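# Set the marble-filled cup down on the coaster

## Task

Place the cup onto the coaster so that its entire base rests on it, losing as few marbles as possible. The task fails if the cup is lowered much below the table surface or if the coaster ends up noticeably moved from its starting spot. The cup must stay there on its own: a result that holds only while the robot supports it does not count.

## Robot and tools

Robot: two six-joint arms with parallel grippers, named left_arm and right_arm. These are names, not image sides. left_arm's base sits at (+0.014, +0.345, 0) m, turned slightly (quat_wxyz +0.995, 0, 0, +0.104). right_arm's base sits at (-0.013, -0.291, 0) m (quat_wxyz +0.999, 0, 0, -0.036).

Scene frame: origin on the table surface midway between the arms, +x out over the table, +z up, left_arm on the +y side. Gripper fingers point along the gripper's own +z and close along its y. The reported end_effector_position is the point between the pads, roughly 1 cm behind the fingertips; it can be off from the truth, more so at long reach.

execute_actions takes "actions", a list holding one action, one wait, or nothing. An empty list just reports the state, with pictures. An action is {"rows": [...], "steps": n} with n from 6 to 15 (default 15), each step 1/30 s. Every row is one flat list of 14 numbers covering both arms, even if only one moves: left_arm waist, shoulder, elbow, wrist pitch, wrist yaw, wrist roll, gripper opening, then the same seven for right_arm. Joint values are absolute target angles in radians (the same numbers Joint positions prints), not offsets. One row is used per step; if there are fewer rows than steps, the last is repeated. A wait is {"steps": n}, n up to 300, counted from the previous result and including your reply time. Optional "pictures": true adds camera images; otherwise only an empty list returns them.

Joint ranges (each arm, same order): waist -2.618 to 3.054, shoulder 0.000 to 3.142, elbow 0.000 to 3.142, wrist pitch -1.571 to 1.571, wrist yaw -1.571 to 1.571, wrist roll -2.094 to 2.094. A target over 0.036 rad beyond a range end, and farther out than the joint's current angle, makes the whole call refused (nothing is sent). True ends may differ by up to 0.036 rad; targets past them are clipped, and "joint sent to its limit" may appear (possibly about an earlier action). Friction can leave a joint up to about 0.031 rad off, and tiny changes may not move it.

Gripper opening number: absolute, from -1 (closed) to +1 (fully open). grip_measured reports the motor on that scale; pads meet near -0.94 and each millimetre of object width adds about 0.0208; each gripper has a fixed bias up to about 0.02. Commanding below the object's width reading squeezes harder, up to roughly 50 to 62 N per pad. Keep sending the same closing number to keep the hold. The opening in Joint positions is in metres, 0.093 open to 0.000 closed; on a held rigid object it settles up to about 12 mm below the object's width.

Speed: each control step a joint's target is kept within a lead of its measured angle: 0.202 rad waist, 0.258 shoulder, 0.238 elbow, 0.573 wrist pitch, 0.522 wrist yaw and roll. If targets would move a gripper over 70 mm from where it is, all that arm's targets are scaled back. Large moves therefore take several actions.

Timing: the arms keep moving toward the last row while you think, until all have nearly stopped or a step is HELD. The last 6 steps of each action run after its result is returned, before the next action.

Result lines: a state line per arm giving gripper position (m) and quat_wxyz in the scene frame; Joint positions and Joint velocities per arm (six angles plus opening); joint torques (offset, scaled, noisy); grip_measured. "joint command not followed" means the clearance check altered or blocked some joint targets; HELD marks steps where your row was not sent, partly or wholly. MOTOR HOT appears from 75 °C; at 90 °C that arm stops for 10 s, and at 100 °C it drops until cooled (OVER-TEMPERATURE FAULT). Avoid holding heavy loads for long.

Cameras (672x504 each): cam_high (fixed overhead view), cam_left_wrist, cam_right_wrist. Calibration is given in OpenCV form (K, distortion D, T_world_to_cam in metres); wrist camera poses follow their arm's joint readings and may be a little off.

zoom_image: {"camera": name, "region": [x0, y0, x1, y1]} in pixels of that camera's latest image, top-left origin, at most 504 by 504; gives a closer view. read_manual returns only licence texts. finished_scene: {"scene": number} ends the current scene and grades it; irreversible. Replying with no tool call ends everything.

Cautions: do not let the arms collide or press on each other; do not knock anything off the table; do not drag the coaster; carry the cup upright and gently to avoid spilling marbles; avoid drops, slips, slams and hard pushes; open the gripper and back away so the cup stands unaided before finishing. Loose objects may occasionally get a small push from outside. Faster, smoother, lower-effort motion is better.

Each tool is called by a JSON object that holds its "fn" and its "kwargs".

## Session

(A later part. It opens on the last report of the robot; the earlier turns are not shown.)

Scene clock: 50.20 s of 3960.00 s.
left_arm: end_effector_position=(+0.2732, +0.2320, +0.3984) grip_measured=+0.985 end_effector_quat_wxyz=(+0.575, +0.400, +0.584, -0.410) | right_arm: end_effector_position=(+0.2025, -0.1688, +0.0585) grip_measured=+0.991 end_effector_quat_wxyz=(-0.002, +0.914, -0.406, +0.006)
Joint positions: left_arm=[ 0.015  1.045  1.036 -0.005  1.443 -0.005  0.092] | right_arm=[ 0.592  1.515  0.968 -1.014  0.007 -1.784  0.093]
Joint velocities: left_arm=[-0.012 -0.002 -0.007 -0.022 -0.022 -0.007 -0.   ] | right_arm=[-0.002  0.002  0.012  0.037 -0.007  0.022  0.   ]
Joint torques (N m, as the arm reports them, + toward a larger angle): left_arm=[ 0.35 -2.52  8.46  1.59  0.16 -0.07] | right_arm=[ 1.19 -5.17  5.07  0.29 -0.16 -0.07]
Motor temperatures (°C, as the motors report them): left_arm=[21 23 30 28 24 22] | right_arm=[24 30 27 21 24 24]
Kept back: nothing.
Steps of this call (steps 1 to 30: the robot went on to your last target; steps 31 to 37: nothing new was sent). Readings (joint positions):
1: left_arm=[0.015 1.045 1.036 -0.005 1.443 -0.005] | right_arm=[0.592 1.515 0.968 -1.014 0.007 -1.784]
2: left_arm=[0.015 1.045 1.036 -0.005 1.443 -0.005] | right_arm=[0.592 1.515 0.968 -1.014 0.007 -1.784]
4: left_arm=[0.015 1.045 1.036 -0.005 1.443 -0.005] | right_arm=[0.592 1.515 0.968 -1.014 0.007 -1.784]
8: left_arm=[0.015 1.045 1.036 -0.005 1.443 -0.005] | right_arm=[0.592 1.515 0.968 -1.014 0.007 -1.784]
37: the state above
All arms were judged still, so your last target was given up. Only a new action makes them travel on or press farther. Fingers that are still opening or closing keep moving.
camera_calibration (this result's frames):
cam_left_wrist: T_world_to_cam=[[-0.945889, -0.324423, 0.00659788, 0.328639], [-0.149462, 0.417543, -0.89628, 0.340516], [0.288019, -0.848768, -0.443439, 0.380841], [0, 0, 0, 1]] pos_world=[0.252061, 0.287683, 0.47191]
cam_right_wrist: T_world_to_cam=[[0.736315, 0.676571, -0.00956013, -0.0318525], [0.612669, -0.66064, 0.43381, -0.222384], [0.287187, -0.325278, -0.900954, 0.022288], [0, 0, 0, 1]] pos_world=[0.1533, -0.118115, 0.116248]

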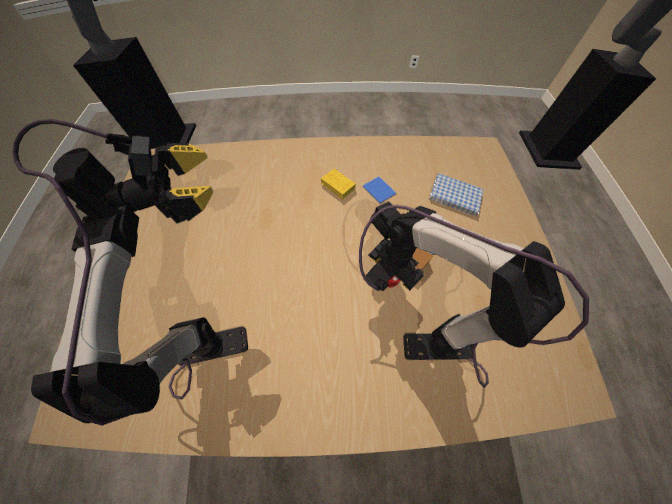

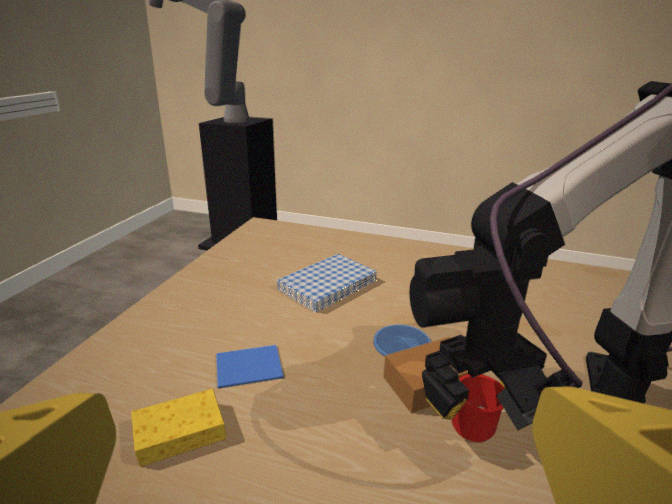

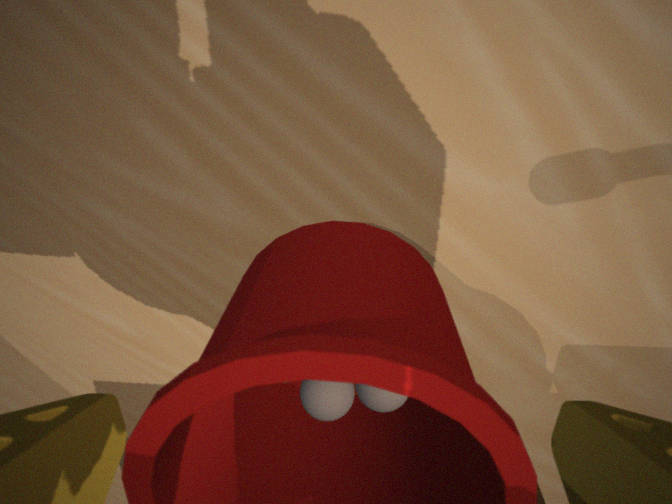

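{"fn": "execute_actions", "kwargs": {"actions": [{"rows": [[0.015,1.045,1.036,-0.005,1.45,-0.005,1, 0.604,1.531,0.946,-0.999,0,-1.79,0.9],[0.015,1.045,1.036,-0.005,1.45,-0.005,1, 0.604,1.531,0.946,-0.999,0,-1.79,0.8],[0.015,1.045,1.036,-0.005,1.45,-0.005,1, 0.604,1.531,0.946,-0.999,0,-1.79,0.7],[0.015,1.045,1.036,-0.005,1.45,-0.005,1, 0.604,1.531,0.946,-0.999,0,-1.79,0.62],[0.015,1.045,1.036,-0.005,1.45,-0.005,1, 0.604,1.531,0.946,-0.999,0,-1.79,0.55],[0.015,1.045,1.036,-0.005,1.45,-0.005,1, 0.604,1.531,0.946,-0.999,0,-1.79,0.49],[0.015,1.045,1.036,-0.005,1.45,-0.005,1, 0.604,1.531,0.946,-0.999,0,-1.79,0.44],[0.015,1.045,1.036,-0.005,1.45,-0.005,1, 0.604,1.531,0.946,-0.999,0,-1.79,0.40],[0.015,1.045,1.036,-0.005,1.45,-0.005,1, 0.604,1.531,0.946,-0.999,0,-1.79,0.36],[0.015,1.045,1.036,-0.005,1.45,-0.005,1, 0.604,1.531,0.946,-0.999,0,-1.79,0.33],[0.015,1.045,1.036,-0.005,1.45,-0.005,1, 0.604,1.531,0.946,-0.999,0,-1.79,0.31]], "steps": 15}], "pictures": true}}

Scene clock: 56.57 s of 3960.00 s.
left_arm: end_effector_position=(+0.2732, +0.2320, +0.3984) grip_measured=+0.985 end_effector_quat_wxyz=(+0.575, +0.400, +0.584, -0.410) | right_arm: end_effector_position=(+0.2026, -0.1688, +0.0585) grip_measured=+0.387 end_effector_quat_wxyz=(-0.002, +0.914, -0.406, +0.006)
Joint positions: left_arm=[ 0.015  1.045  1.036 -0.005  1.443 -0.005  0.092] | right_arm=[ 0.592  1.515  0.968 -1.013  0.007 -1.785  0.064]
Joint velocities: left_arm=[ 0.017  0.002 -0.007 -0.095  0.022  0.051 -0.   ] | right_arm=[ 0.007  0.007  0.002  0.022  0.037  0.022 -0.034]
Joint torques (N m, as the arm reports them, + toward a larger angle): left_arm=[ 0.36 -2.51  8.45  1.59  0.15 -0.07] | right_arm=[ 1.06 -5.23  5.05  0.28 -0.15 -0.05]
Motor temperatures (°C, as the motors report them): left_arm=[21 23 30 28 24 22] | right_arm=[24 29 27 21 24 24]
Steps of this call (steps 1 to 90: nothing new was sent; then 3.07 s passed at rest; steps 91 to 99: the first 9 steps of this action). Readings (joint positions):
91: left_arm=[0.015 1.045 1.036 -0.005 1.443 -0.005] | right_arm=[0.592 1.515 0.968 -1.014 0.007 -1.784]
92: left_arm=[0.015 1.045 1.036 -0.005 1.443 -0.005] | right_arm=[0.592 1.515 0.968 -1.013 0.007 -1.784]
94: left_arm=[0.015 1.045 1.036 -0.005 1.443 -0.005] | right_arm=[0.592 1.515 0.968 -1.013 0.007 -1.785]
98: left_arm=[0.015 1.045 1.036 -0.005 1.443 -0.005] | right_arm=[0.592 1.515 0.968 -1.013 0.007 -1.785]
99: the state above
camera_calibration (this result's frames):
cam_left_wrist: T_world_to_cam=[[-0.945889, -0.324423, 0.00659788, 0.328639], [-0.149462, 0.417543, -0.89628, 0.340516], [0.288019, -0.848768, -0.443439, 0.380841], [0, 0, 0, 1]] pos_world=[0.252061, 0.287683, 0.47191]
cam_right_wrist: T_world_to_cam=[[0.73606, 0.676854, -0.00919144, -0.0318649], [0.612778, -0.660487, 0.43389, -0.222404], [0.287609, -0.325001, -0.900919, 0.02224], [0, 0, 0, 1]] pos_world=[0.153342, -0.118099, 0.116242]

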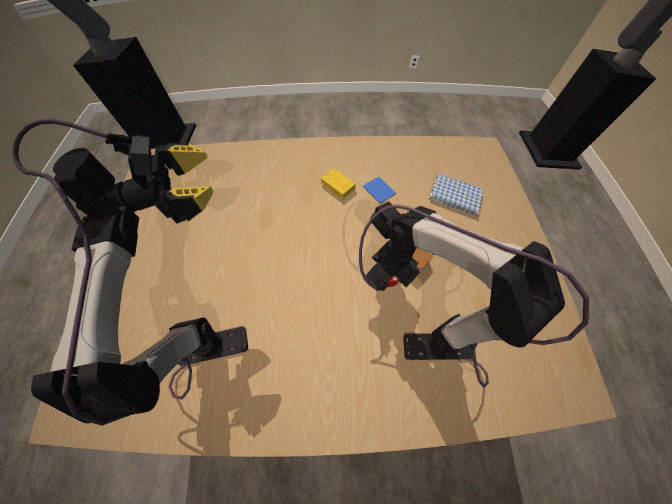

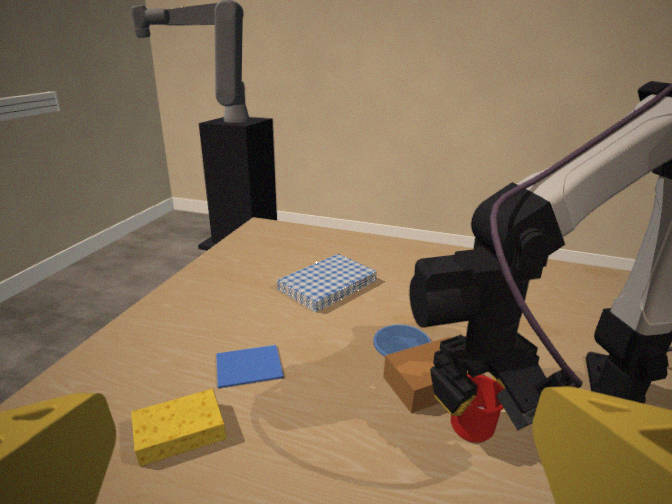

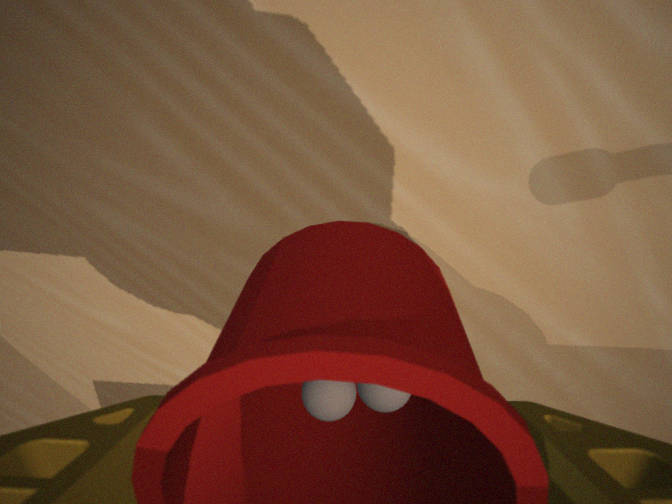

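{"fn": "execute_actions", "kwargs": {"actions": [], "pictures": true}}

Scene clock: 56.77 s of 3960.00 s.
left_arm: end_effector_position=(+0.2732, +0.2320, +0.3984) grip_measured=+0.985 end_effector_quat_wxyz=(+0.575, +0.400, +0.584, -0.410) | right_arm: end_effector_position=(+0.2026, -0.1688, +0.0585) grip_measured=+0.326 end_effector_quat_wxyz=(-0.002, +0.914, -0.406, +0.006)
Joint positions: left_arm=[ 0.015  1.045  1.036 -0.005  1.443 -0.005  0.092] | right_arm=[ 0.592  1.515  0.968 -1.013  0.007 -1.785  0.061]
Joint velocities: left_arm=[ 0.007 -0.017  0.002 -0.066  0.007 -0.037 -0.   ] | right_arm=[ 0.007  0.022 -0.002 -0.095  0.007 -0.066 -0.001]
Joint torques (N m, as the arm reports them, + toward a larger angle): left_arm=[ 0.36 -2.52  8.46  1.59  0.16 -0.07] | right_arm=[ 1.12 -5.17  5.08  0.28 -0.17 -0.06]
Motor temperatures (°C, as the motors report them): left_arm=[21 23 30 28 24 22] | right_arm=[24 29 27 21 24 24]
Kept back: nothing.
Steps of this call (steps 1 to 6: the last 6 steps of your previous action). Readings (joint positions):
1: left_arm=[0.015 1.045 1.036 -0.005 1.443 -0.005] | right_arm=[0.592 1.515 0.968 -1.013 0.007 -1.785]
2: left_arm=[0.015 1.045 1.036 -0.005 1.443 -0.005] | right_arm=[0.592 1.515 0.968 -1.013 0.007 -1.785]
4: left_arm=[0.015 1.045 1.036 -0.005 1.443 -0.005] | right_arm=[0.592 1.515 0.968 -1.013 0.007 -1.785]
6: the state above
camera_calibration (this result's frames):
cam_left_wrist: T_world_to_cam=[[-0.945889, -0.324423, 0.00659788, 0.328639], [-0.149462, 0.417543, -0.89628, 0.340516], [0.288019, -0.848768, -0.443439, 0.380841], [0, 0, 0, 1]] pos_world=[0.252061, 0.287683, 0.47191]
cam_right_wrist: T_world_to_cam=[[0.73606, 0.676854, -0.00919144, -0.0318649], [0.612778, -0.660487, 0.43389, -0.222404], [0.287609, -0.325001, -0.900919, 0.02224], [0, 0, 0, 1]] pos_world=[0.153342, -0.118099, 0.116242]

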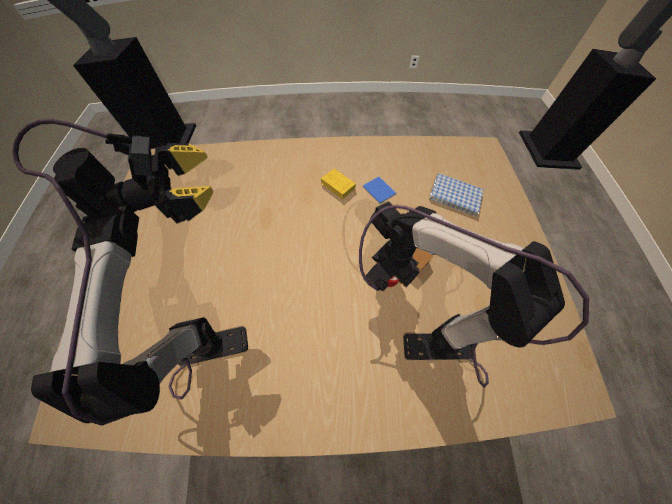

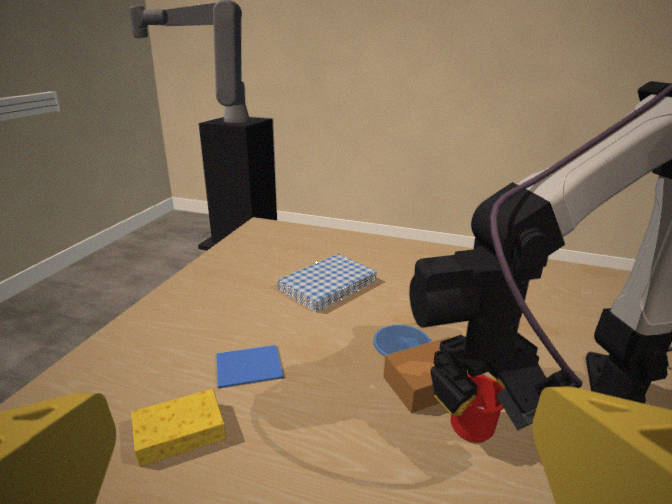

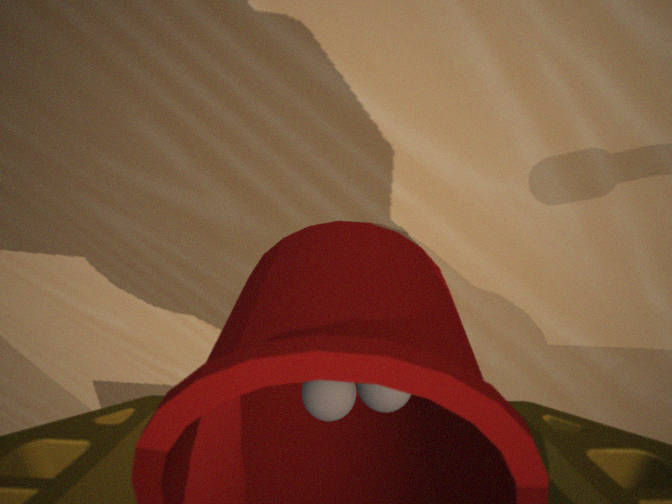

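{"fn": "zoom_image", "kwargs": {"camera": "cam_left_wrist", "region": [350, 300, 560, 460]}}

Region (350, 300, 560, 460) of cam_left_wrist's 672x504 image, scaled by 2.400, with more detail than that image has; it fills the top 384 rows of this view, and the rest is white.

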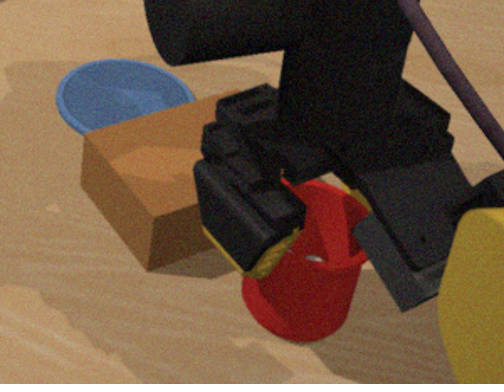

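{"fn": "execute_actions", "kwargs": {"actions": [{"rows": [[0.015,1.045,1.036,-0.005,1.45,-0.005,1, 0.604,1.531,0.968,-1.024,0,-1.79,0.31],[0.015,1.045,1.036,-0.005,1.45,-0.005,1, 0.604,1.531,0.982,-1.044,0,-1.79,0.31],[0.015,1.045,1.036,-0.005,1.45,-0.005,1, 0.604,1.531,0.992,-1.061,0,-1.79,0.31],[0.015,1.045,1.036,-0.005,1.45,-0.005,1, 0.604,1.531,0.998,-1.077,0,-1.79,0.31],[0.015,1.045,1.036,-0.005,1.45,-0.005,1, 0.604,1.531,1.007,-1.095,0,-1.79,0.31],[0.015,1.045,1.036,-0.005,1.45,-0.005,1, 0.604,1.531,1.019,-1.116,0,-1.79,0.31],[0.015,1.045,1.036,-0.005,1.45,-0.005,1, 0.604,1.531,1.034,-1.139,0,-1.79,0.31],[0.015,1.045,1.036,-0.005,1.45,-0.005,1, 0.604,1.531,1.052,-1.163,0,-1.79,0.31],[0.015,1.045,1.036,-0.005,1.45,-0.005,1, 0.604,1.531,1.072,-1.188,0,-1.79,0.31],[0.015,1.045,1.036,-0.005,1.45,-0.005,1, 0.604,1.531,1.094,-1.212,0,-1.79,0.31],[0.015,1.045,1.036,-0.005,1.45,-0.005,1, 0.604,1.531,1.117,-1.236,0,-1.79,0.31],[0.015,1.045,1.036,-0.005,1.45,-0.005,1, 0.604,1.531,1.141,-1.259,0,-1.79,0.31],[0.015,1.045,1.036,-0.005,1.45,-0.005,1, 0.604,1.531,1.165,-1.280,0,-1.79,0.31],[0.015,1.045,1.036,-0.005,1.45,-0.005,1, 0.604,1.531,1.188,-1.298,0,-1.79,0.31],[0.015,1.045,1.036,-0.005,1.45,-0.005,1, 0.604,1.531,1.210,-1.314,0,-1.79,0.31]], "steps": 15}], "pictures": false}}

{"fn": "execute_actions", "kwargs": {"actions": [{"rows": [[0.015,1.045,1.036,-0.005,1.45,-0.005,1, 0.604,1.531,1.230,-1.326,0,-1.79,0.31],[0.015,1.045,1.036,-0.005,1.45,-0.005,1, 0.604,1.531,1.248,-1.336,0,-1.79,0.31],[0.015,1.045,1.036,-0.005,1.45,-0.005,1, 0.604,1.531,1.263,-1.342,0,-1.79,0.31],[0.015,1.045,1.036,-0.005,1.45,-0.005,1, 0.604,1.531,1.275,-1.345,0,-1.79,0.31],[0.015,1.045,1.036,-0.005,1.45,-0.005,1, 0.604,1.531,1.284,-1.347,0,-1.79,0.31],[0.015,1.045,1.036,-0.005,1.45,-0.005,1, 0.604,1.531,1.290,-1.347,0,-1.79,0.31],[0.015,1.045,1.036,-0.005,1.45,-0.005,1, 0.604,1.531,1.293,-1.347,0,-1.79,0.31],[0.015,1.045,1.036,-0.005,1.45,-0.005,1, 0.604,1.531,1.295,-1.347,0,-1.79,0.31],[0.015,1.045,1.036,-0.005,1.45,-0.005,1, 0.604,1.531,1.295,-1.347,0,-1.79,0.31]], "steps": 9}], "pictures": true}}

Scene clock: 64.17 s of 3960.00 s.
left_arm: end_effector_position=(+0.2732, +0.2320, +0.3984) grip_measured=+0.985 end_effector_quat_wxyz=(+0.575, +0.400, +0.584, -0.410) | right_arm: end_effector_position=(+0.1961, -0.1725, +0.0695) grip_measured=+0.326 end_effector_quat_wxyz=(+0.015, +0.914, -0.406, -0.007)
Joint positions: left_arm=[ 0.015  1.045  1.036 -0.005  1.443 -0.005  0.092] | right_arm=[ 0.592  1.515  1.013 -1.102  0.007 -1.785  0.061]
Joint velocities: left_arm=[-0.002 -0.007  0.012  0.066  0.037  0.007  0.001] | right_arm=[-0.002  0.002  0.491 -0.52   0.022 -0.037  0.001]
Joint torques (N m, as the arm reports them, + toward a larger angle): left_arm=[ 0.37 -2.52  8.45  1.59  0.16 -0.07] | right_arm=[ 1.09 -5.32  9.73  0.08 -0.16 -0.07]
Motor temperatures (°C, as the motors report them): left_arm=[21 23 30 28 24 22] | right_arm=[24 29 27 21 24 24]
Steps of this call (steps 1 to 15: the robot went on to your last target; steps 16 to 90: nothing new was sent; then 4.10 s passed at rest; steps 91 to 99: the first 9 steps of this action). Readings (joint positions):
91: left_arm=[0.015 1.045 1.036 -0.005 1.443 -0.005] | right_arm=[0.592 1.515 0.968 -1.013 0.007 -1.785]
92: left_arm=[0.015 1.045 1.036 -0.005 1.443 -0.005] | right_arm=[0.592 1.515 0.968 -1.014 0.007 -1.785]
94: left_arm=[0.015 1.045 1.036 -0.005 1.443 -0.005] | right_arm=[0.592 1.515 0.968 -1.025 0.007 -1.785]
98: left_arm=[0.015 1.045 1.036 -0.005 1.443 -0.005] | right_arm=[0.592 1.515 0.998 -1.083 0.007 -1.785]
99: the state above

Scene clock: 64.47 s of 3960.00 s.
left_arm: end_effector_position=(+0.2732, +0.2320, +0.3984) grip_measured=+0.985 end_effector_quat_wxyz=(+0.575, +0.400, +0.584, -0.410) | right_arm: end_effector_position=(+0.2104, -0.1643, +0.1189) grip_measured=+0.326 end_effector_quat_wxyz=(+0.002, +0.914, -0.406, +0.003)
Joint positions: left_arm=[ 0.015  1.045  1.036 -0.005  1.443 -0.005  0.092] | right_arm=[ 0.592  1.515  1.212 -1.267  0.007 -1.785  0.061]
Joint velocities: left_arm=[ 0.007 -0.007 -0.012  0.037  0.022 -0.007 -0.001] | right_arm=[-0.012 -0.017  0.525 -0.359 -0.037 -0.022  0.001]
Joint torques (N m, as the arm reports them, + toward a larger angle): left_arm=[ 0.37 -2.52  8.45  1.59  0.16 -0.07] | right_arm=[ 1.11 -5.54  8.87  0.01 -0.16 -0.05]
Motor temperatures (°C, as the motors report them): left_arm=[21 23 30 28 24 22] | right_arm=[24 29 27 21 24 24]
Steps of this call (steps 1 to 6: the last 6 steps of your previous action; steps 7 to 9: the first 3 steps of this action). Readings (joint positions):
7: left_arm=[0.015 1.045 1.036 -0.005 1.443 -0.005] | right_arm=[0.592 1.515 1.171 -1.238 0.007 -1.785]
8: left_arm=[0.015 1.045 1.036 -0.005 1.443 -0.005] | right_arm=[0.592 1.515 1.193 -1.253 0.007 -1.785]
9: the state above
camera_calibration (this result's frames):
cam_left_wrist: T_world_to_cam=[[-0.945889, -0.324423, 0.00659788, 0.328639], [-0.149462, 0.417543, -0.89628, 0.340516], [0.288019, -0.848768, -0.443439, 0.380841], [0, 0, 0, 1]] pos_world=[0.252061, 0.287683, 0.47191]
cam_right_wrist: T_world_to_cam=[[0.735945, 0.676788, -0.0184923, -0.0389458], [0.616359, -0.658432, 0.431937, -0.250601], [0.280154, -0.32928, -0.901714, 0.0768021], [0, 0, 0, 1]] pos_world=[0.161605, -0.113356, 0.176777]

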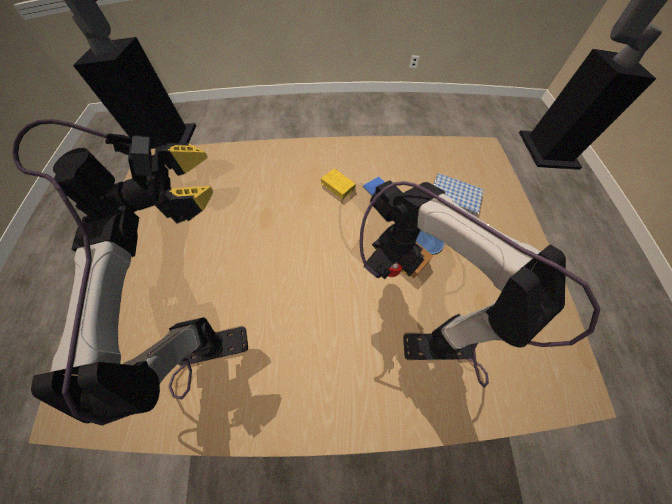

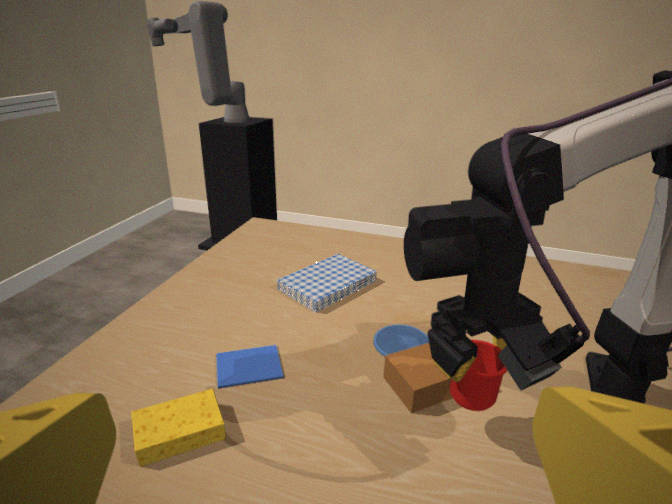

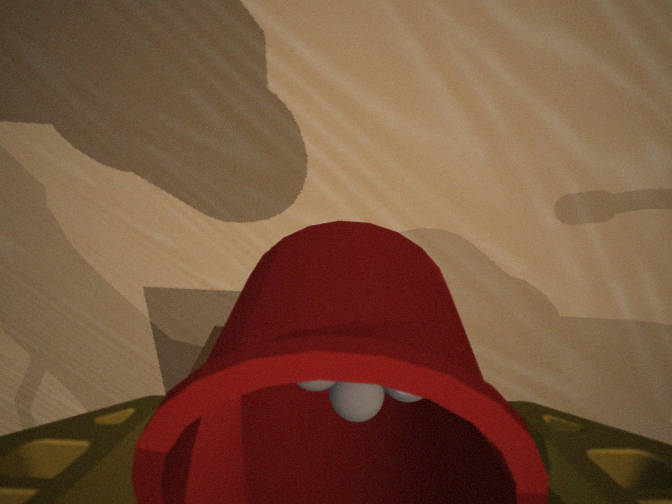

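{"fn": "execute_actions", "kwargs": {"actions": [{"rows": [[0.015,1.045,1.036,-0.005,1.45,-0.005,1, 0.596,1.531,1.295,-1.348,0,-1.79,0.31],[0.015,1.045,1.036,-0.005,1.45,-0.005,1, 0.586,1.532,1.296,-1.348,0,-1.79,0.31],[0.015,1.045,1.036,-0.005,1.45,-0.005,1, 0.577,1.533,1.297,-1.349,0,-1.79,0.31],[0.015,1.045,1.036,-0.005,1.45,-0.005,1, 0.573,1.535,1.300,-1.349,0,-1.79,0.31],[0.015,1.045,1.036,-0.005,1.45,-0.005,1, 0.567,1.539,1.304,-1.351,0,-1.79,0.31],[0.015,1.045,1.036,-0.005,1.45,-0.005,1, 0.559,1.544,1.309,-1.352,0,-1.79,0.31],[0.015,1.045,1.036,-0.005,1.45,-0.005,1, 0.548,1.550,1.317,-1.353,0,-1.79,0.31],[0.015,1.045,1.036,-0.005,1.45,-0.005,1, 0.534,1.559,1.326,-1.355,0,-1.79,0.31],[0.015,1.045,1.036,-0.005,1.45,-0.005,1, 0.518,1.568,1.337,-1.357,0,-1.79,0.31],[0.015,1.045,1.036,-0.005,1.45,-0.005,1, 0.499,1.580,1.350,-1.359,0,-1.79,0.31],[0.015,1.045,1.036,-0.005,1.45,-0.005,1, 0.478,1.592,1.364,-1.361,0,-1.79,0.31],[0.015,1.045,1.036,-0.005,1.45,-0.005,1, 0.455,1.607,1.380,-1.363,0,-1.79,0.31],[0.015,1.045,1.036,-0.005,1.45,-0.005,1, 0.429,1.622,1.398,-1.365,0,-1.79,0.31],[0.015,1.045,1.036,-0.005,1.45,-0.005,1, 0.402,1.638,1.416,-1.368,0,-1.79,0.31],[0.015,1.045,1.036,-0.005,1.45,-0.005,1, 0.373,1.656,1.436,-1.370,0,-1.79,0.31]], "steps": 15}], "pictures": false}}

{"fn": "execute_actions", "kwargs": {"actions": [{"rows": [[0.015,1.045,1.036,-0.005,1.45,-0.005,1, 0.343,1.674,1.456,-1.372,0,-1.79,0.31],[0.015,1.045,1.036,-0.005,1.45,-0.005,1, 0.313,1.692,1.477,-1.375,0,-1.79,0.31],[0.015,1.045,1.036,-0.005,1.45,-0.005,1, 0.282,1.711,1.498,-1.377,0,-1.79,0.31],[0.015,1.045,1.036,-0.005,1.45,-0.005,1, 0.250,1.730,1.519,-1.379,0,-1.79,0.31],[0.015,1.045,1.036,-0.005,1.45,-0.005,1, 0.220,1.748,1.540,-1.381,0,-1.79,0.31],[0.015,1.045,1.036,-0.005,1.45,-0.005,1, 0.190,1.766,1.560,-1.383,0,-1.79,0.31],[0.015,1.045,1.036,-0.005,1.45,-0.005,1, 0.161,1.784,1.580,-1.385,0,-1.79,0.31],[0.015,1.045,1.036,-0.005,1.45,-0.005,1, 0.134,1.800,1.598,-1.387,0,-1.79,0.31],[0.015,1.045,1.036,-0.005,1.45,-0.005,1, 0.108,1.815,1.616,-1.388,0,-1.79,0.31],[0.015,1.045,1.036,-0.005,1.45,-0.005,1, 0.085,1.830,1.632,-1.389,0,-1.79,0.31],[0.015,1.045,1.036,-0.005,1.45,-0.005,1, 0.064,1.842,1.646,-1.391,0,-1.79,0.31],[0.015,1.045,1.036,-0.005,1.45,-0.005,1, 0.045,1.854,1.659,-1.391,0,-1.79,0.31],[0.015,1.045,1.036,-0.005,1.45,-0.005,1, 0.029,1.863,1.670,-1.392,0,-1.79,0.31],[0.015,1.045,1.036,-0.005,1.45,-0.005,1, 0.015,1.872,1.679,-1.392,0,-1.79,0.31],[0.015,1.045,1.036,-0.005,1.45,-0.005,1, 0.004,1.878,1.687,-1.393,0,-1.79,0.31]], "steps": 15}], "pictures": false}}

{"fn": "execute_actions", "kwargs": {"actions": [{"rows": [[0.015,1.045,1.036,-0.005,1.45,-0.005,1, -0.004,1.883,1.692,-1.393,0,-1.79,0.31],[0.015,1.045,1.036,-0.005,1.45,-0.005,1, -0.010,1.887,1.696,-1.393,0,-1.79,0.31],[0.015,1.045,1.036,-0.005,1.45,-0.005,1, -0.014,1.889,1.699,-1.393,0,-1.79,0.31],[0.015,1.045,1.036,-0.005,1.45,-0.005,1, -0.016,1.890,1.700,-1.393,0,-1.79,0.31],[0.015,1.045,1.036,-0.005,1.45,-0.005,1, -0.017,1.891,1.701,-1.393,0,-1.79,0.31]], "steps": 15}], "pictures": true}}

Scene clock: 66.27 s of 3960.00 s.
left_arm: end_effector_position=(+0.2732, +0.2320, +0.3984) grip_measured=+0.985 end_effector_quat_wxyz=(+0.575, +0.400, +0.584, -0.410) | right_arm: end_effector_position=(+0.2169, -0.1711, +0.1353) grip_measured=+0.326 end_effector_quat_wxyz=(+0.006, +0.906, -0.422, -0.002)
Joint positions: left_arm=[ 0.015  1.045  1.036 -0.005  1.443 -0.005  0.092] | right_arm=[ 0.556  1.534  1.295 -1.343  0.004 -1.785  0.061]
Joint velocities: left_arm=[ 0.002  0.002 -0.012 -0.007 -0.022  0.022  0.   ] | right_arm=[-0.374  0.217  0.276 -0.081 -0.022 -0.022 -0.   ]
Joint torques (N m, as the arm reports them, + toward a larger angle): left_arm=[ 0.36 -2.51  8.46  1.59  0.15 -0.07] | right_arm=[-1.33 -5.19  9.61  0.03 -0.11 -0.06]
Motor temperatures (°C, as the motors report them): left_arm=[21 23 31 28 24 22] | right_arm=[24 29 27 21 24 24]
Steps of this call (steps 1 to 6: the last 6 steps of your previous action; steps 7 to 30: the robot went on to your last target; steps 31 to 45: nothing new was sent; steps 46 to 54: the first 9 steps of this action). Readings (joint positions):
46: left_arm=[0.015 1.045 1.036 -0.005 1.443 -0.005] | right_arm=[0.592 1.515 1.271 -1.332 0.007 -1.785]
47: left_arm=[0.015 1.045 1.036 -0.005 1.443 -0.005] | right_arm=[0.592 1.515 1.271 -1.333 0.007 -1.785]
49: left_arm=[0.015 1.045 1.036 -0.005 1.443 -0.005] | right_arm=[0.591 1.515 1.271 -1.333 0.006 -1.785]
53: left_arm=[0.015 1.045 1.036 -0.005 1.443 -0.005] | right_arm=[0.567 1.526 1.286 -1.342 0.005 -1.785]
54: the state above

Scene clock: 66.77 s of 3960.00 s.
left_arm: end_effector_position=(+0.2732, +0.2320, +0.3984) grip_measured=+0.985 end_effector_quat_wxyz=(+0.575, +0.400, +0.584, -0.410) | right_arm: end_effector_position=(+0.3101, -0.2617, +0.1367) grip_measured=+0.326 end_effector_quat_wxyz=(+0.001, +0.807, -0.591, -0.001)
Joint positions: left_arm=[ 0.015  1.045  1.036 -0.005  1.443 -0.005  0.092] | right_arm=[ 0.163  1.774  1.562 -1.362  0.001 -1.785  0.061]
Joint velocities: left_arm=[-0.022  0.002 -0.002  0.007  0.081  0.007 -0.   ] | right_arm=[-0.799  0.481  0.51  -0.095 -0.051  0.007 -0.   ]
Joint torques (N m, as the arm reports them, + toward a larger angle): left_arm=[ 0.36 -2.52  8.46  1.59  0.16 -0.07] | right_arm=[-0.52 -8.5   9.45 -0.09 -0.08 -0.05]
Motor temperatures (°C, as the motors report them): left_arm=[21 23 31 28 24 22] | right_arm=[24 29 27 21 24 24]
Steps of this call (steps 1 to 6: the last 6 steps of your previous action; steps 7 to 15: the first 9 steps of this action). Readings (joint positions):
7: left_arm=[0.015 1.045 1.036 -0.005 1.443 -0.005] | right_arm=[0.405 1.628 1.400 -1.353 0.001 -1.785]
8: left_arm=[0.015 1.045 1.036 -0.005 1.443 -0.005] | right_arm=[0.376 1.645 1.420 -1.355 0.001 -1.785]
10: left_arm=[0.015 1.045 1.036 -0.005 1.443 -0.005] | right_arm=[0.315 1.682 1.462 -1.357 0.001 -1.785]
14: left_arm=[0.015 1.045 1.036 -0.005 1.443 -0.005] | right_arm=[0.192 1.757 1.544 -1.361 0.001 -1.785]
15: the state above

Scene clock: 67.27 s of 3960.00 s.
left_arm: end_effector_position=(+0.2732, +0.2320, +0.3984) grip_measured=+0.985 end_effector_quat_wxyz=(+0.575, +0.400, +0.584, -0.410) | right_arm: end_effector_position=(+0.3358, -0.3199, +0.1331) grip_measured=+0.326 end_effector_quat_wxyz=(+0.001, +0.753, -0.659, -0.001)
Joint positions: left_arm=[ 0.015  1.045  1.036 -0.005  1.443 -0.005  0.092] | right_arm=[-0.01   1.875  1.675 -1.374  0.001 -1.785  0.061]
Joint velocities: left_arm=[-0.002 -0.002 -0.002 -0.051 -0.022  0.022  0.   ] | right_arm=[-0.012 -0.007  0.012 -0.022  0.095 -0.037 -0.   ]
Joint torques (N m, as the arm reports them, + toward a larger angle): left_arm=[ 0.35 -2.52  8.46  1.59  0.16 -0.07] | right_arm=[-0.64 -9.35  9.47 -0.02 -0.11 -0.05]
Motor temperatures (°C, as the motors report them): left_arm=[21 23 31 28 24 22] | right_arm=[24 29 28 21 24 24]
Steps of this call (steps 1 to 6: the last 6 steps of your previous action; steps 7 to 15: the first 9 steps of this action). Readings (joint positions):
7: left_arm=[0.015 1.045 1.036 -0.005 1.443 -0.005] | right_arm=[0.018 1.859 1.655 -1.367 0.001 -1.785]
8: left_arm=[0.015 1.045 1.036 -0.005 1.443 -0.005] | right_arm=[0.007 1.865 1.661 -1.367 0.001 -1.785]
10: left_arm=[0.015 1.045 1.036 -0.005 1.443 -0.005] | right_arm=[-0.006 1.872 1.670 -1.369 0.001 -1.785]
14: left_arm=[0.015 1.045 1.036 -0.005 1.443 -0.005] | right_arm=[-0.010 1.875 1.675 -1.373 0.001 -1.785]
15: the state above
camera_calibration (this result's frames):
cam_left_wrist: T_world_to_cam=[[-0.945889, -0.324423, 0.00659788, 0.328639], [-0.149462, 0.417543, -0.89628, 0.340516], [0.288019, -0.848768, -0.443439, 0.380841], [0, 0, 0, 1]] pos_world=[0.252061, 0.287683, 0.47191]
cam_right_wrist: T_world_to_cam=[[0.989753, 0.141204, -0.0212373, -0.281894], [0.136745, -0.894472, 0.425699, -0.350085], [0.0411141, -0.424241, -0.904615, 0.0535715], [0, 0, 0, 1]] pos_world=[0.324675, -0.25061, 0.191506]

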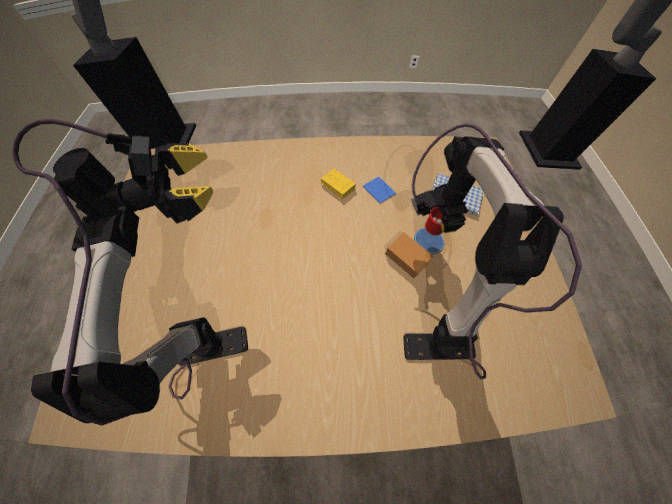

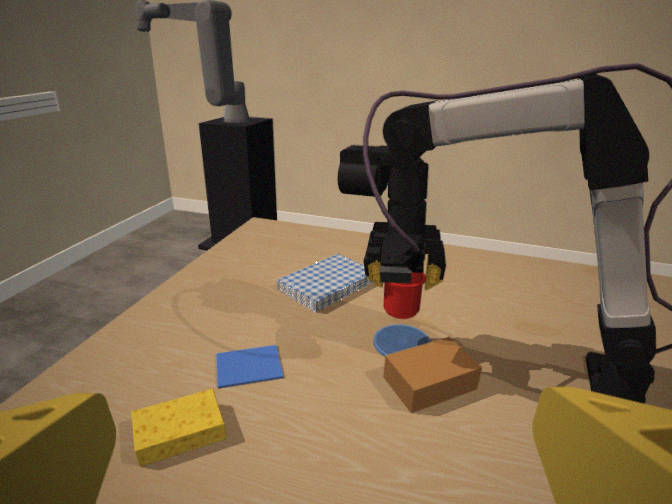

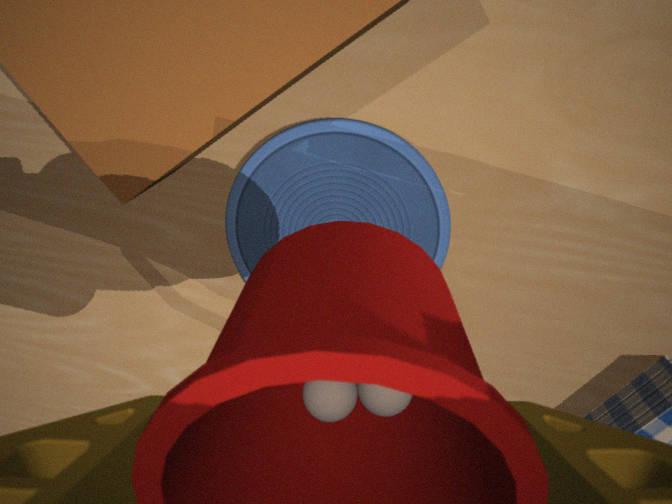

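{"fn": "zoom_image", "kwargs": {"camera": "cam_right_wrist", "region": [200, 100, 480, 310]}}

{"fn": "zoom_image", "kwargs": {"camera": "cam_left_wrist", "region": [320, 240, 500, 420]}}

Region (200, 100, 480, 310) of cam_right_wrist's 672x504 image, scaled by 1.800, with more detail than that image has; it fills the top 378 rows of this view, and the rest is white.

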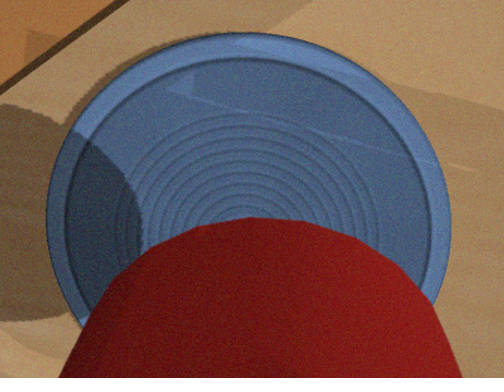

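Region (320, 240, 500, 420) of cam_left_wrist's 672x504 image, scaled by 2.800, with more detail than that image has.

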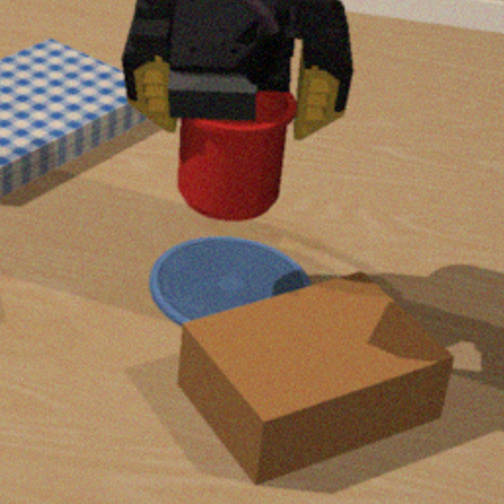

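{"fn": "zoom_image", "kwargs": {"camera": "cam_right_wrist", "region": [220, 200, 470, 330]}}

{"fn": "zoom_image", "kwargs": {"camera": "cam_right_wrist", "region": [100, 300, 600, 504]}}

Region (220, 200, 470, 330) of cam_right_wrist's 672x504 image, scaled by 2.016, with more detail than that image has; it fills the top 262 rows of this view, and the rest is white.

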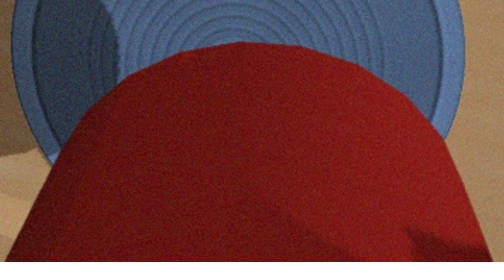

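Region (100, 300, 600, 504) of cam_right_wrist's 672x504 image, scaled by 1.008, with more detail than that image has; it fills the top 206 rows of this view, and the rest is white.

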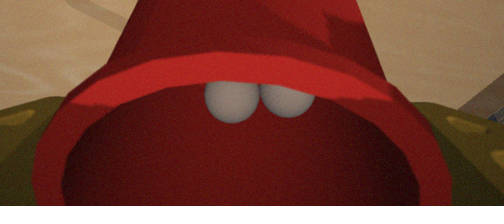

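{"fn": "execute_actions", "kwargs": {"actions": [], "pictures": false}}

Scene clock: 73.03 s of 3960.00 s.
left_arm: end_effector_position=(+0.2732, +0.2320, +0.3984) grip_measured=+0.985 end_effector_quat_wxyz=(+0.575, +0.400, +0.584, -0.410) | right_arm: end_effector_position=(+0.3348, -0.3198, +0.1331) grip_measured=+0.326 end_effector_quat_wxyz=(+0.003, +0.753, -0.659, -0.003)
Joint positions: left_arm=[ 0.015  1.045  1.036 -0.005  1.443 -0.005  0.092] | right_arm=[-0.01   1.875  1.675 -1.378  0.001 -1.785  0.061]
Joint velocities: left_arm=[-0.007  0.012  0.012 -0.022  0.007  0.007 -0.   ] | right_arm=[ 0.012 -0.012 -0.007 -0.022  0.007 -0.022 -0.001]
Joint torques (N m, as the arm reports them, + toward a larger angle): left_arm=[ 0.36 -2.52  8.46  1.59  0.16 -0.07] | right_arm=[-0.53 -9.36  9.78 -0.04 -0.11 -0.07]
Motor temperatures (°C, as the motors report them): left_arm=[21 23 31 28 24 22] | right_arm=[24 30 29 21 24 24]
Kept back: nothing.
Steps of this call (steps 1 to 6: the last 6 steps of your previous action; steps 7 to 15: the robot went on to your last target; steps 16 to 100: nothing new was sent; then 2.43 s passed at rest). Readings (joint positions):
1: left_arm=[0.015 1.045 1.036 -0.005 1.443 -0.005] | right_arm=[-0.010 1.875 1.675 -1.375 0.001 -1.785]
2: left_arm=[0.015 1.045 1.036 -0.005 1.443 -0.005] | right_arm=[-0.010 1.875 1.675 -1.376 0.001 -1.785]
4: left_arm=[0.015 1.045 1.036 -0.005 1.443 -0.005] | right_arm=[-0.010 1.875 1.675 -1.377 0.001 -1.785]
8: left_arm=[0.015 1.045 1.036 -0.005 1.443 -0.005] | right_arm=[-0.010 1.875 1.675 -1.378 0.001 -1.785]
100: the state above
All arms were judged still, so your last target was given up. Only a new action makes them travel on or press farther. Fingers that are still opening or closing keep moving.

{"fn": "execute_actions", "kwargs": {"actions": [{"rows": [[0.015,1.045,1.036,-0.005,1.45,-0.005,1, -0.017,1.891,1.685,-1.368,0,-1.79,0.31],[0.015,1.045,1.036,-0.005,1.45,-0.005,1, -0.017,1.891,1.665,-1.347,0,-1.79,0.31],[0.015,1.045,1.036,-0.005,1.45,-0.005,1, -0.017,1.891,1.652,-1.327,0,-1.79,0.31],[0.015,1.045,1.036,-0.005,1.45,-0.005,1, -0.017,1.891,1.641,-1.311,0,-1.79,0.31],[0.015,1.045,1.036,-0.005,1.45,-0.005,1, -0.017,1.891,1.632,-1.292,0,-1.79,0.31],[0.015,1.045,1.036,-0.005,1.45,-0.005,1, -0.017,1.891,1.6195,-1.272,0,-1.79,0.31],[0.015,1.045,1.036,-0.005,1.45,-0.005,1, -0.017,1.891,1.604,-1.250,0,-1.79,0.31],[0.015,1.045,1.036,-0.005,1.45,-0.005,1, -0.017,1.891,1.587,-1.228,0,-1.79,0.31],[0.015,1.045,1.036,-0.005,1.45,-0.005,1, -0.017,1.891,1.568,-1.2065,0,-1.79,0.31],[0.015,1.045,1.036,-0.005,1.45,-0.005,1, -0.017,1.891,1.5475,-1.186,0,-1.79,0.31],[0.015,1.045,1.036,-0.005,1.45,-0.005,1, -0.017,1.891,1.527,-1.167,0,-1.79,0.31],[0.015,1.045,1.036,-0.005,1.45,-0.005,1, -0.017,1.891,1.507,-1.151,0,-1.79,0.31],[0.015,1.045,1.036,-0.005,1.45,-0.005,1, -0.017,1.891,1.487,-1.138,0,-1.79,0.31],[0.015,1.045,1.036,-0.005,1.45,-0.005,1, -0.017,1.891,1.470,-1.128,0,-1.79,0.31],[0.015,1.045,1.036,-0.005,1.45,-0.005,1, -0.017,1.891,1.455,-1.121,0,-1.79,0.31]], "steps": 15}], "pictures": false}}

{"fn": "execute_actions", "kwargs": {"actions": [{"rows": [[0.015,1.045,1.036,-0.005,1.45,-0.005,1, -0.017,1.891,1.443,-1.117,0,-1.79,0.31],[0.015,1.045,1.036,-0.005,1.45,-0.005,1, -0.017,1.891,1.433,-1.1156,0,-1.79,0.31],[0.015,1.045,1.036,-0.005,1.45,-0.005,1, -0.017,1.891,1.427,-1.1154,0,-1.79,0.31],[0.015,1.045,1.036,-0.005,1.45,-0.005,1, -0.017,1.891,1.423,-1.1154,0,-1.79,0.31],[0.015,1.045,1.036,-0.005,1.45,-0.005,1, -0.017,1.891,1.4216,-1.1154,0,-1.79,0.31],[0.015,1.045,1.036,-0.005,1.45,-0.005,1, -0.017,1.891,1.4214,-1.1154,0,-1.79,0.31]], "steps": 15}], "pictures": true}}

Scene clock: 75.80 s of 3960.00 s.
left_arm: end_effector_position=(+0.2732, +0.2320, +0.3984) grip_measured=+0.985 end_effector_quat_wxyz=(+0.575, +0.400, +0.584, -0.410) | right_arm: end_effector_position=(+0.3437, -0.3205, +0.1199) grip_measured=+0.326 end_effector_quat_wxyz=(-0.008, +0.752, -0.658, +0.012)
Joint positions: left_arm=[ 0.015  1.045  1.036 -0.005  1.443 -0.005  0.092] | right_arm=[-0.01   1.875  1.622 -1.289  0.001 -1.785  0.061]
Joint velocities: left_arm=[ 0.002 -0.002 -0.017 -0.037 -0.022 -0.022  0.001] | right_arm=[-0.002  0.007 -0.491  0.52  -0.007 -0.066 -0.   ]
Joint torques (N m, as the arm reports them, + toward a larger angle): left_arm=[ 0.36 -2.52  8.48  1.59  0.16 -0.07] | right_arm=[-0.52 -9.46  5.11  0.23 -0.13 -0.04]
Motor temperatures (°C, as the motors report them): left_arm=[21 23 31 29 24 22] | right_arm=[24 30 29 21 24 24]
Steps of this call (steps 1 to 74: nothing new was sent; steps 75 to 83: the first 9 steps of this action). Readings (joint positions):
75: left_arm=[0.015 1.045 1.036 -0.005 1.443 -0.005] | right_arm=[-0.010 1.875 1.675 -1.378 0.001 -1.785]
76: left_arm=[0.015 1.045 1.036 -0.005 1.443 -0.005] | right_arm=[-0.010 1.875 1.675 -1.377 0.001 -1.785]
78: left_arm=[0.015 1.045 1.036 -0.005 1.443 -0.005] | right_arm=[-0.010 1.875 1.674 -1.364 0.001 -1.785]
82: left_arm=[0.015 1.045 1.036 -0.005 1.443 -0.005] | right_arm=[-0.010 1.875 1.638 -1.307 0.001 -1.785]
83: the state above

Scene clock: 76.30 s of 3960.00 s.
left_arm: end_effector_position=(+0.2732, +0.2320, +0.3984) grip_measured=+0.985 end_effector_quat_wxyz=(+0.575, +0.400, +0.584, -0.410) | right_arm: end_effector_position=(+0.3316, -0.3195, +0.0748) grip_measured=+0.326 end_effector_quat_wxyz=(+0.001, +0.753, -0.659, -0.001)
Joint positions: left_arm=[ 0.015  1.045  1.036 -0.005  1.443 -0.005  0.092] | right_arm=[-0.01   1.875  1.443 -1.141  0.001 -1.785  0.061]
Joint velocities: left_arm=[ 0.017 -0.012 -0.012 -0.037  0.037  0.022 -0.   ] | right_arm=[-0.007 -0.002  0.007  0.051  0.051 -0.051 -0.   ]
Joint torques (N m, as the arm reports them, + toward a larger angle): left_arm=[ 0.37 -2.52  8.46  1.59  0.16 -0.07] | right_arm=[-0.5  -9.17  5.29  0.25 -0.07 -0.06]
Motor temperatures (°C, as the motors report them): left_arm=[21 23 31 29 24 22] | right_arm=[24 30 29 21 24 24]
Steps of this call (steps 1 to 6: the last 6 steps of your previous action; steps 7 to 15: the first 9 steps of this action). Readings (joint positions):
7: left_arm=[0.015 1.045 1.036 -0.005 1.443 -0.005] | right_arm=[-0.010 1.875 1.487 -1.177 0.001 -1.785]
8: left_arm=[0.015 1.045 1.036 -0.005 1.443 -0.005] | right_arm=[-0.010 1.875 1.473 -1.169 0.001 -1.785]
10: left_arm=[0.015 1.045 1.036 -0.005 1.443 -0.005] | right_arm=[-0.010 1.875 1.453 -1.157 0.001 -1.785]
14: left_arm=[0.015 1.045 1.036 -0.005 1.443 -0.005] | right_arm=[-0.010 1.875 1.443 -1.144 0.001 -1.785]
15: the state above
camera_calibration (this result's frames):
cam_left_wrist: T_world_to_cam=[[-0.945889, -0.324423, 0.00659788, 0.328639], [-0.149462, 0.417543, -0.89628, 0.340516], [0.288019, -0.848768, -0.443439, 0.380841], [0, 0, 0, 1]] pos_world=[0.252061, 0.287683, 0.47191]
cam_right_wrist: T_world_to_cam=[[0.989769, 0.141202, -0.0204933, -0.279051], [0.136421, -0.894446, 0.425858, -0.324277], [0.041802, -0.424297, -0.904558, 0.000901604], [0, 0, 0, 1]] pos_world=[0.320396, -0.250263, 0.133193]

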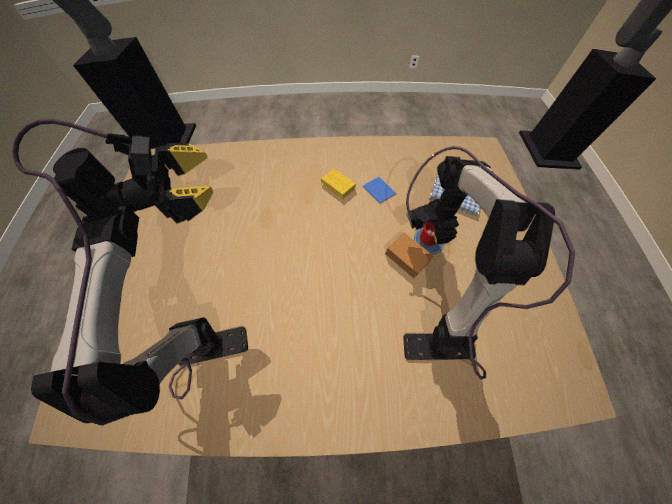

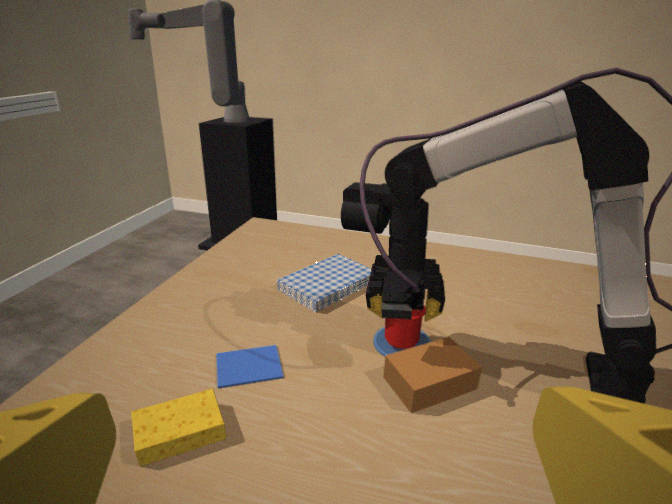

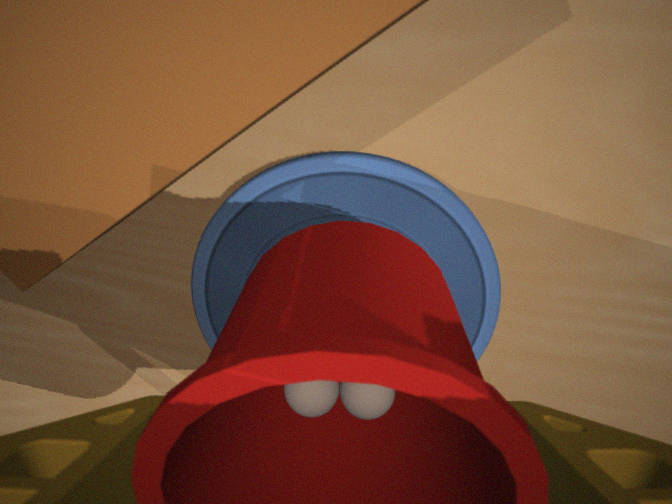

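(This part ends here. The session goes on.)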